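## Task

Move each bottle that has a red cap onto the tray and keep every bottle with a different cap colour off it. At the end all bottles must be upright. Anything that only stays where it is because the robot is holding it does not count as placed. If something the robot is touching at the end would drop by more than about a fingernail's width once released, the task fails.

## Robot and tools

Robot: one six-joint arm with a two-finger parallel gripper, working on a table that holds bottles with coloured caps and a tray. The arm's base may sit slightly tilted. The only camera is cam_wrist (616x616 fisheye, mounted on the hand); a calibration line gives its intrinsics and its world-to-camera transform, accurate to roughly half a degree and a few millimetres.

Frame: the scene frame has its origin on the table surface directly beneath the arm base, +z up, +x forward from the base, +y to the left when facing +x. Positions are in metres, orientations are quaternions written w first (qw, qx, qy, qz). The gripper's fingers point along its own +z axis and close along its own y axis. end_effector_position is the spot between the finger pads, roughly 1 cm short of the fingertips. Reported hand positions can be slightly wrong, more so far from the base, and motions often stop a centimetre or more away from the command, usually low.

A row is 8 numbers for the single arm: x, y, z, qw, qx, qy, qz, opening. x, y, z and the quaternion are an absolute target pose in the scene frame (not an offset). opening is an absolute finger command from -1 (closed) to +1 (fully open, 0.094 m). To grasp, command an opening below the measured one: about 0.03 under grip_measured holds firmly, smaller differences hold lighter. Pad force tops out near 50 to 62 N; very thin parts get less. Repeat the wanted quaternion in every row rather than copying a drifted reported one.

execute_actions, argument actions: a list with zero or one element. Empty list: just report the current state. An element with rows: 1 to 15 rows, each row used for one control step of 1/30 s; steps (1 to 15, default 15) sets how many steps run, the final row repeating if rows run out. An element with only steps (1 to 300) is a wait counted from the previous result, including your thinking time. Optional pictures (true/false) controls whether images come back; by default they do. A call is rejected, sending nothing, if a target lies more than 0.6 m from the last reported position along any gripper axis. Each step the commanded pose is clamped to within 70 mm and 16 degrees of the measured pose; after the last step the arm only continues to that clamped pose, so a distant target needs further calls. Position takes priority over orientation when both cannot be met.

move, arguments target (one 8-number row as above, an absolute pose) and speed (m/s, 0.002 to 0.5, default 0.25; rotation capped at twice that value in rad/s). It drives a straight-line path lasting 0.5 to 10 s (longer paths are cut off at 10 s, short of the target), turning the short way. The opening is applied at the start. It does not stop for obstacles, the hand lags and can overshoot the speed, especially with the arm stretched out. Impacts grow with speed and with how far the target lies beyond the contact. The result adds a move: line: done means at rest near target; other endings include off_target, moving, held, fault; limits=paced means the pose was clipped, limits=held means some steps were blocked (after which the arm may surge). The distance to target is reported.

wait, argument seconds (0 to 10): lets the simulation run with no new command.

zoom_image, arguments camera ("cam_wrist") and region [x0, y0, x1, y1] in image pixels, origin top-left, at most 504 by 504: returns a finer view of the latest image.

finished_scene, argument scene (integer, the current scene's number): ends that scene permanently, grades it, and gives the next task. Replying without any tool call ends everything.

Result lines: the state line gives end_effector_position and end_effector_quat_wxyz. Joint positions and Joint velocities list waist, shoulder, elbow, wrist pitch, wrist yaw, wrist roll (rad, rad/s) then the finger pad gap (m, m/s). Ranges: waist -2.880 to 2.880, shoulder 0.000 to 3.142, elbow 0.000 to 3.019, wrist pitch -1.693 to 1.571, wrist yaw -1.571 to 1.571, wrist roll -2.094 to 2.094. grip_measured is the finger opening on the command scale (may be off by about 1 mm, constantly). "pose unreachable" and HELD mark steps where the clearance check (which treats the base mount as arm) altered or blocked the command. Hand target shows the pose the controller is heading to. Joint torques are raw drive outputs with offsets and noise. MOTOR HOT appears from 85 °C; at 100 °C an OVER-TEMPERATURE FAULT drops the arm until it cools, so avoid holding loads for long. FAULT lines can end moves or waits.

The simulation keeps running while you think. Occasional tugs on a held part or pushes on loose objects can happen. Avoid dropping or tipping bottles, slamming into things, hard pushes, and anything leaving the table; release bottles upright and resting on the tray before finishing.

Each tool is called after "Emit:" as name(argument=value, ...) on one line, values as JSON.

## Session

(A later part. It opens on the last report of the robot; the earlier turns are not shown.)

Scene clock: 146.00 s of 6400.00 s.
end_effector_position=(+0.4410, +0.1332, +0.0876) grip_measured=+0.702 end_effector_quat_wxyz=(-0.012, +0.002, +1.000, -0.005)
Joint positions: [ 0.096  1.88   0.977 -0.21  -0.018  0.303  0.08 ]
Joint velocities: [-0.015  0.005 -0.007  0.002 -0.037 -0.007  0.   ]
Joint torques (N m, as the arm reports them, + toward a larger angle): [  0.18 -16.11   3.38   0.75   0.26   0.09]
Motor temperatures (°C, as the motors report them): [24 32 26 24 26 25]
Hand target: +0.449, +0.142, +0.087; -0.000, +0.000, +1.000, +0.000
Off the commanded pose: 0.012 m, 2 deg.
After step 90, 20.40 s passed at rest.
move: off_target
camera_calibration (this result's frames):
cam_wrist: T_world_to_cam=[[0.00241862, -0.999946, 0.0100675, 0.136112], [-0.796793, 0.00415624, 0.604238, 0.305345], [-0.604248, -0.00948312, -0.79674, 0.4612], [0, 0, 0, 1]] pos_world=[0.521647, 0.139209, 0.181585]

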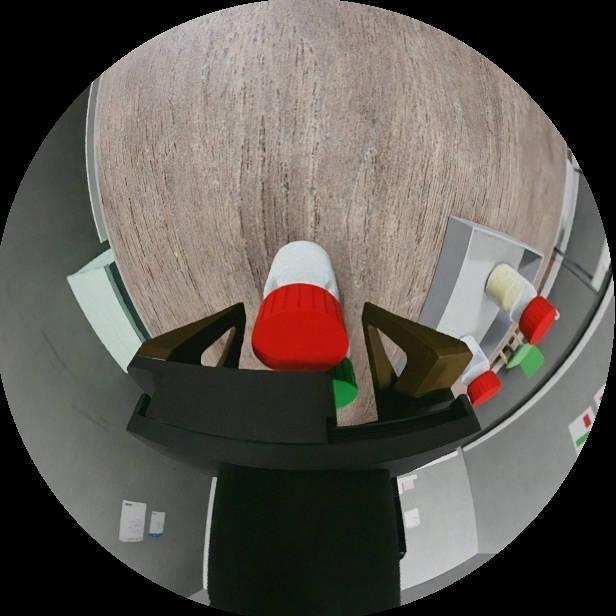

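Emit:
move(target=[0.449,0.145,0.086,0,0,1,0,0.09], speed=0.03)

Emit:
move(target=[0.45,0.135,0.16,0,0,1,0,0.09], speed=0.12)

Emit:
move(target=[0.445,0.04,0.16,0,0,1,0,0.09], speed=0.2)

Emit:
move(target=[0.38,-0.065,0.16,0,0,1,0,0.09], speed=0.2)

Scene clock: 155.87 s of 6400.00 s.
end_effector_position=(+0.4404, +0.1345, +0.0874) grip_measured=+0.131 end_effector_quat_wxyz=(-0.012, +0.002, +1.000, -0.006)
Joint positions: [ 0.1    1.881  0.977 -0.21  -0.013  0.308  0.053]
Joint velocities: [-0.005 -0.015 -0.002 -0.012  0.007 -0.037  0.001]
Joint torques (N m, as the arm reports them, + toward a larger angle): [  0.35 -16.04   3.6    0.72   0.16   0.1 ]
Motor temperatures (°C, as the motors report them): [24 32 26 24 26 25]
Hand target: +0.449, +0.145, +0.086; -0.000, +0.000, +1.000, +0.000
Off the commanded pose: 0.014 m, 2 deg.
After step 90, 6.17 s passed at rest.
move: off_target
camera_calibration (this result's frames):
cam_wrist: T_world_to_cam=[[0.000913595, -0.999912, 0.0132043, 0.137824], [-0.797099, 0.00724526, 0.603806, 0.304741], [-0.603848, -0.0110768, -0.797022, 0.460779], [0, 0, 0, 1]] pos_world=[0.521024, 0.140708, 0.181427]

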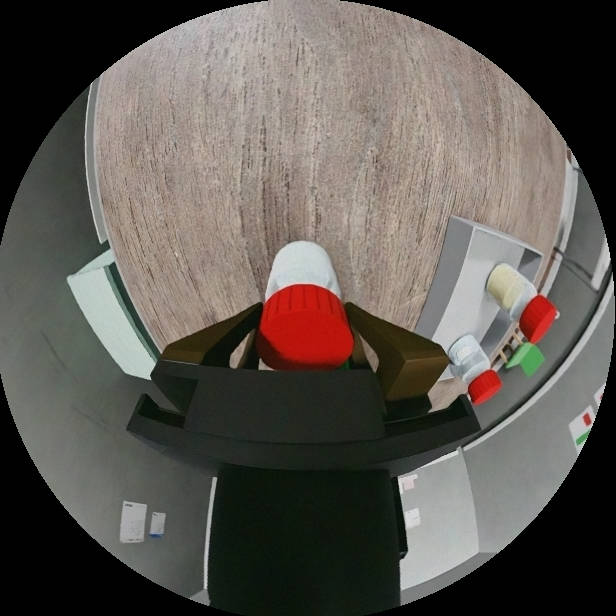

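Scene clock: 157.03 s of 6400.00 s.
end_effector_position=(+0.4478, +0.1391, +0.1541) grip_measured=+0.131 end_effector_quat_wxyz=(+0.002, -0.000, +1.000, +0.001)
Joint positions: [ 0.1    1.695  0.916 -0.305 -0.018  0.303  0.053]
Joint velocities: [-0.015 -0.015 -0.012 -0.002 -0.022 -0.007 -0.001]
Joint torques (N m, as the arm reports them, + toward a larger angle): [ -1.48 -17.     3.55  -0.57  -0.09  -0.05]
Motor temperatures (°C, as the motors report them): [24 32 26 24 26 25]
Hand target: +0.450, +0.135, +0.159; +0.000, +0.000, +1.000, +0.000
Off the commanded pose: 0.008 m, 0 deg.
move: done
camera_calibration (this result's frames):
cam_wrist: T_world_to_cam=[[0.00618346, -0.99998, -0.000983198, 0.1413], [-0.813398, -0.00560163, 0.581681, 0.282879], [-0.581675, -0.00279706, -0.813417, 0.509865], [0, 0, 0, 1]] pos_world=[0.525795, 0.144308, 0.250326]

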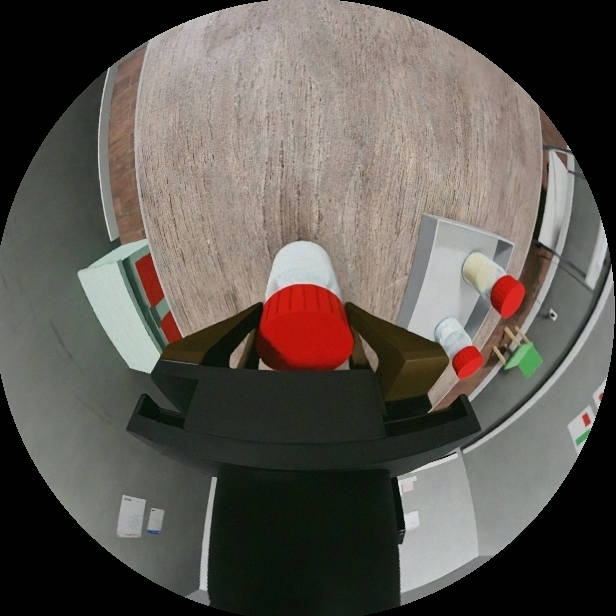

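Scene clock: 158.07 s of 6400.00 s.
end_effector_position=(+0.4347, +0.0352, +0.1546) grip_measured=+0.131 end_effector_quat_wxyz=(-0.018, +0.010, +1.000, -0.005)
Joint positions: [-0.128  1.695  0.855 -0.299 -0.116  0.118  0.053]
Joint velocities: [-0.005 -0.015 -0.002 -0.002 -0.022  0.095  0.   ]
Joint torques (N m, as the arm reports them, + toward a larger angle): [ -1.67 -16.28   2.9    0.73  -0.1   -0.03]
Motor temperatures (°C, as the motors report them): [24 32 26 24 26 25]
Hand target: +0.444, +0.041, +0.160; -0.002, +0.000, +1.000, -0.000
Off the commanded pose: 0.013 m, 2 deg.
move: off_target
camera_calibration (this result's frames):
cam_wrist: T_world_to_cam=[[-0.0151088, -0.999817, 0.0117717, 0.0447483], [-0.789686, 0.0191533, 0.613213, 0.255251], [-0.613326, -0.0000310667, -0.78983, 0.512407], [0, 0, 0, 1]] pos_world=[0.516516, 0.0398671, 0.247665]

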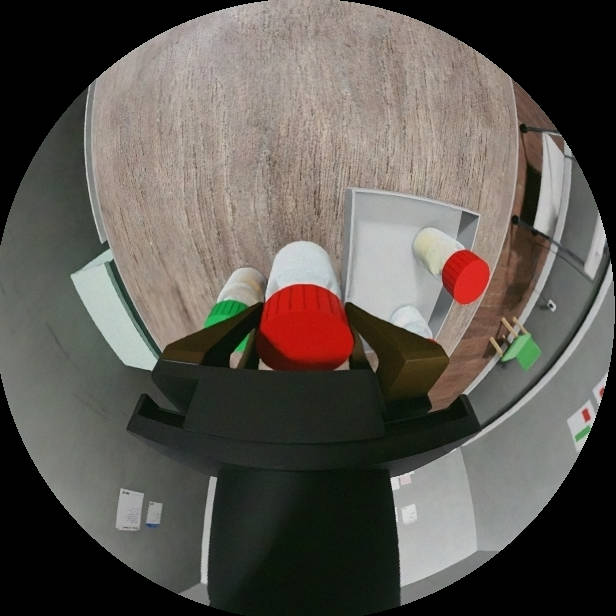

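Scene clock: 159.17 s of 6400.00 s.
end_effector_position=(+0.3748, -0.0634, +0.1603) grip_measured=+0.131 end_effector_quat_wxyz=(-0.011, +0.008, +1.000, -0.000)
Joint positions: [-0.382  1.696  0.696 -0.166 -0.23  -0.12   0.053]
Joint velocities: [-0.005  0.005 -0.007 -0.007 -0.007  0.022 -0.   ]
Joint torques (N m, as the arm reports them, + toward a larger angle): [ -3.4  -13.1    1.87   0.83  -0.11  -0.06]
Motor temperatures (°C, as the motors report them): [24 32 26 24 26 25]
Hand target: +0.379, -0.064, +0.160; -0.002, +0.001, +1.000, +0.001
Off the commanded pose: 0.005 m, 2 deg.
move: done
camera_calibration (this result's frames):
cam_wrist: T_world_to_cam=[[-0.0104536, -0.999945, 0.00113415, -0.0548227], [-0.798439, 0.00902982, 0.602008, 0.210777], [-0.601985, 0.0053876, -0.798489, 0.477582], [0, 0, 0, 1]] pos_world=[0.455217, -0.0592959, 0.254517]

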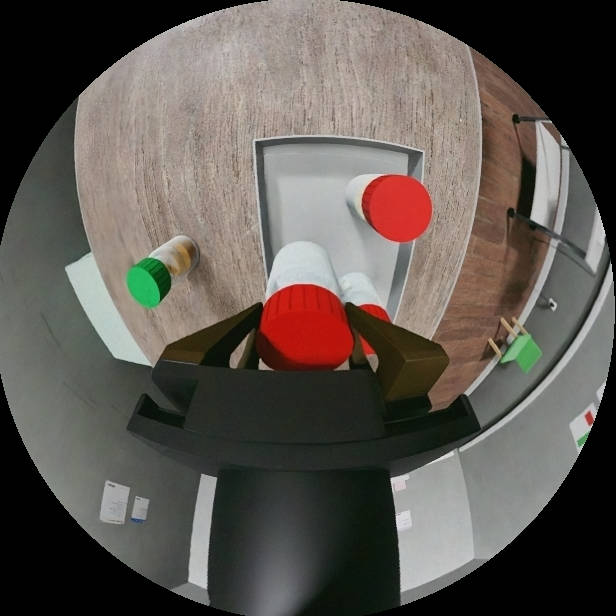

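Emit:
move(target=[0.382,-0.07,0.097,0,0,1,0,0.09], speed=0.07)

Emit:
move(target=[0.382,-0.07,0.085,0,0,1,0,0.09], speed=0.012)

Scene clock: 164.93 s of 6400.00 s.
end_effector_position=(+0.3730, -0.0735, +0.0972) grip_measured=+0.131 end_effector_quat_wxyz=(-0.013, +0.004, +1.000, +0.001)
Joint positions: [-0.371  1.906  0.765 -0.025 -0.228 -0.119  0.053]
Joint velocities: [-0.005 -0.005  0.002  0.007  0.051 -0.022  0.001]
Joint torques (N m, as the arm reports them, + toward a larger angle): [ -2.88 -14.19   1.02   0.75   0.21   0.08]
Motor temperatures (°C, as the motors report them): [24 32 26 24 26 25]
Hand target: +0.383, -0.070, +0.098; +0.000, +0.000, +1.000, +0.000
Off the commanded pose: 0.010 m, 2 deg.
After step 90, 1.50 s passed at rest.
move: done
camera_calibration (this result's frames):
cam_wrist: T_world_to_cam=[[-0.00274251, -0.999995, -0.00174838, -0.0674303], [-0.796666, 0.00112812, 0.604419, 0.24595], [-0.604414, 0.0030505, -0.796664, 0.426822], [0, 0, 0, 1]] pos_world=[0.453732, -0.0690095, 0.191259]

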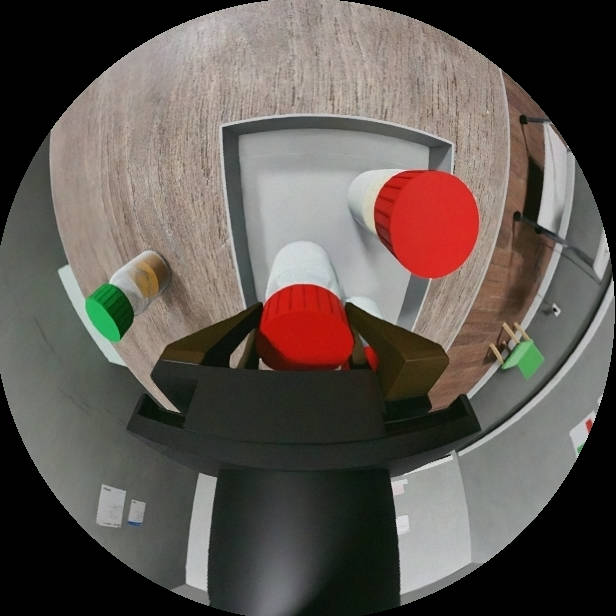

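Scene clock: 166.47 s of 6400.00 s.
end_effector_position=(+0.3741, -0.0747, +0.0895) grip_measured=+0.131 end_effector_quat_wxyz=(-0.011, +0.006, +1.000, -0.000)
Joint positions: [-0.368  1.93   0.776 -0.007 -0.225 -0.112  0.053]
Joint velocities: [ 0.005 -0.005 -0.012 -0.002 -0.051 -0.007  0.001]
Joint torques (N m, as the arm reports them, + toward a larger angle): [ -2.58 -13.25   1.28   1.02   0.19   0.1 ]
Motor temperatures (°C, as the motors report them): [24 32 26 24 26 25]
Hand target: +0.382, -0.070, +0.085; +0.000, +0.000, +1.000, -0.000
Off the commanded pose: 0.010 m, 1 deg.
move: done
camera_calibration (this result's frames):
cam_wrist: T_world_to_cam=[[-0.00612707, -0.999981, 0.00116205, -0.0676673], [-0.798812, 0.00559352, 0.601555, 0.252831], [-0.60155, 0.00275751, -0.798831, 0.420425], [0, 0, 0, 1]] pos_world=[0.454456, -0.0702395, 0.183836]

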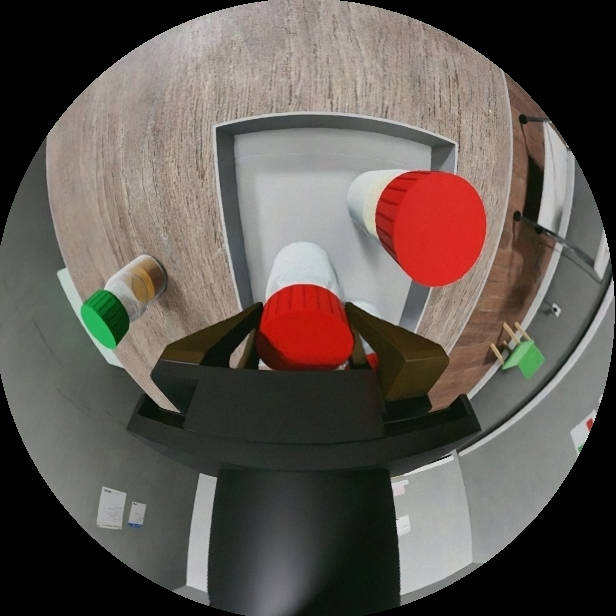

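Emit:
move(target=[0.38,-0.07,0.088,0,0,1,0,0.7])

Emit:
move(target=[0.37,-0.073,0.17,0,0,1,0,0.7], speed=0.15)

Scene clock: 171.07 s of 6400.00 s.
end_effector_position=(+0.3754, -0.0749, +0.0895) grip_measured=+0.698 end_effector_quat_wxyz=(-0.008, +0.005, +1.000, -0.001)
Joint positions: [-0.368  1.93   0.776 -0.001 -0.225 -0.112  0.08 ]
Joint velocities: [-0.015 -0.015  0.002 -0.012 -0.081  0.007 -0.001]
Joint torques (N m, as the arm reports them, + toward a larger angle): [ -2.98 -13.98   0.43   0.81   0.15   0.07]
Motor temperatures (°C, as the motors report them): [24 32 26 24 26 25]
Hand target: +0.380, -0.070, +0.088; +0.000, -0.000, +1.000, +0.000
Off the commanded pose: 0.007 m, 1 deg.
After step 90, 0.90 s passed at rest.
move: done
camera_calibration (this result's frames):
cam_wrist: T_world_to_cam=[[-0.00484367, -0.999987, 0.00179185, -0.0683673], [-0.802136, 0.0049553, 0.597121, 0.25554], [-0.597122, 0.00145495, -0.802149, 0.419766], [0, 0, 0, 1]] pos_world=[0.455299, -0.0702434, 0.184249]

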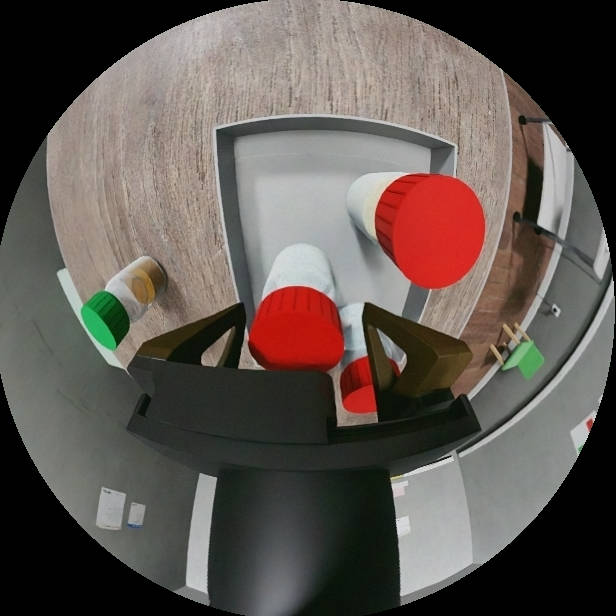

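Scene clock: 172.10 s of 6400.00 s.
end_effector_position=(+0.3753, -0.0693, +0.1682) grip_measured=+0.698 end_effector_quat_wxyz=(+0.008, -0.003, +1.000, -0.001)
Joint positions: [-0.404  1.671  0.67  -0.131 -0.244 -0.154  0.08 ]
Joint velocities: [ 0.005 -0.015 -0.002 -0.007  0.037 -0.007 -0.001]
Joint torques (N m, as the arm reports them, + toward a larger angle): [ -4.33 -12.97   1.7   -0.59  -0.14  -0.04]
Motor temperatures (°C, as the motors report them): [24 32 26 24 26 25]
Hand target: +0.369, -0.073, +0.169; -0.000, +0.000, +1.000, +0.000
Off the commanded pose: 0.007 m, 1 deg.
move: done
camera_calibration (this result's frames):
cam_wrist: T_world_to_cam=[[0.0114334, -0.999932, 0.00219919, -0.0690877], [-0.820713, -0.0081277, 0.571284, 0.218831], [-0.571227, -0.00833661, -0.82075, 0.475504], [0, 0, 0, 1]] pos_world=[0.452008, -0.0633403, 0.265407]

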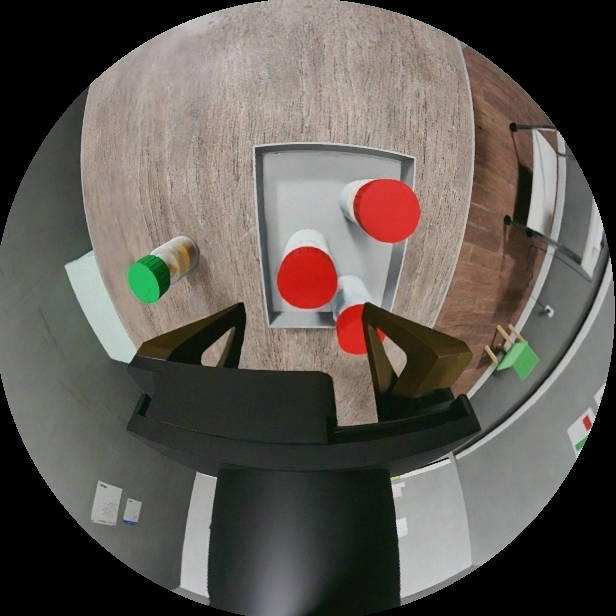

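Emit:
finished_scene(scene=2)

The scene is finished: the task was done.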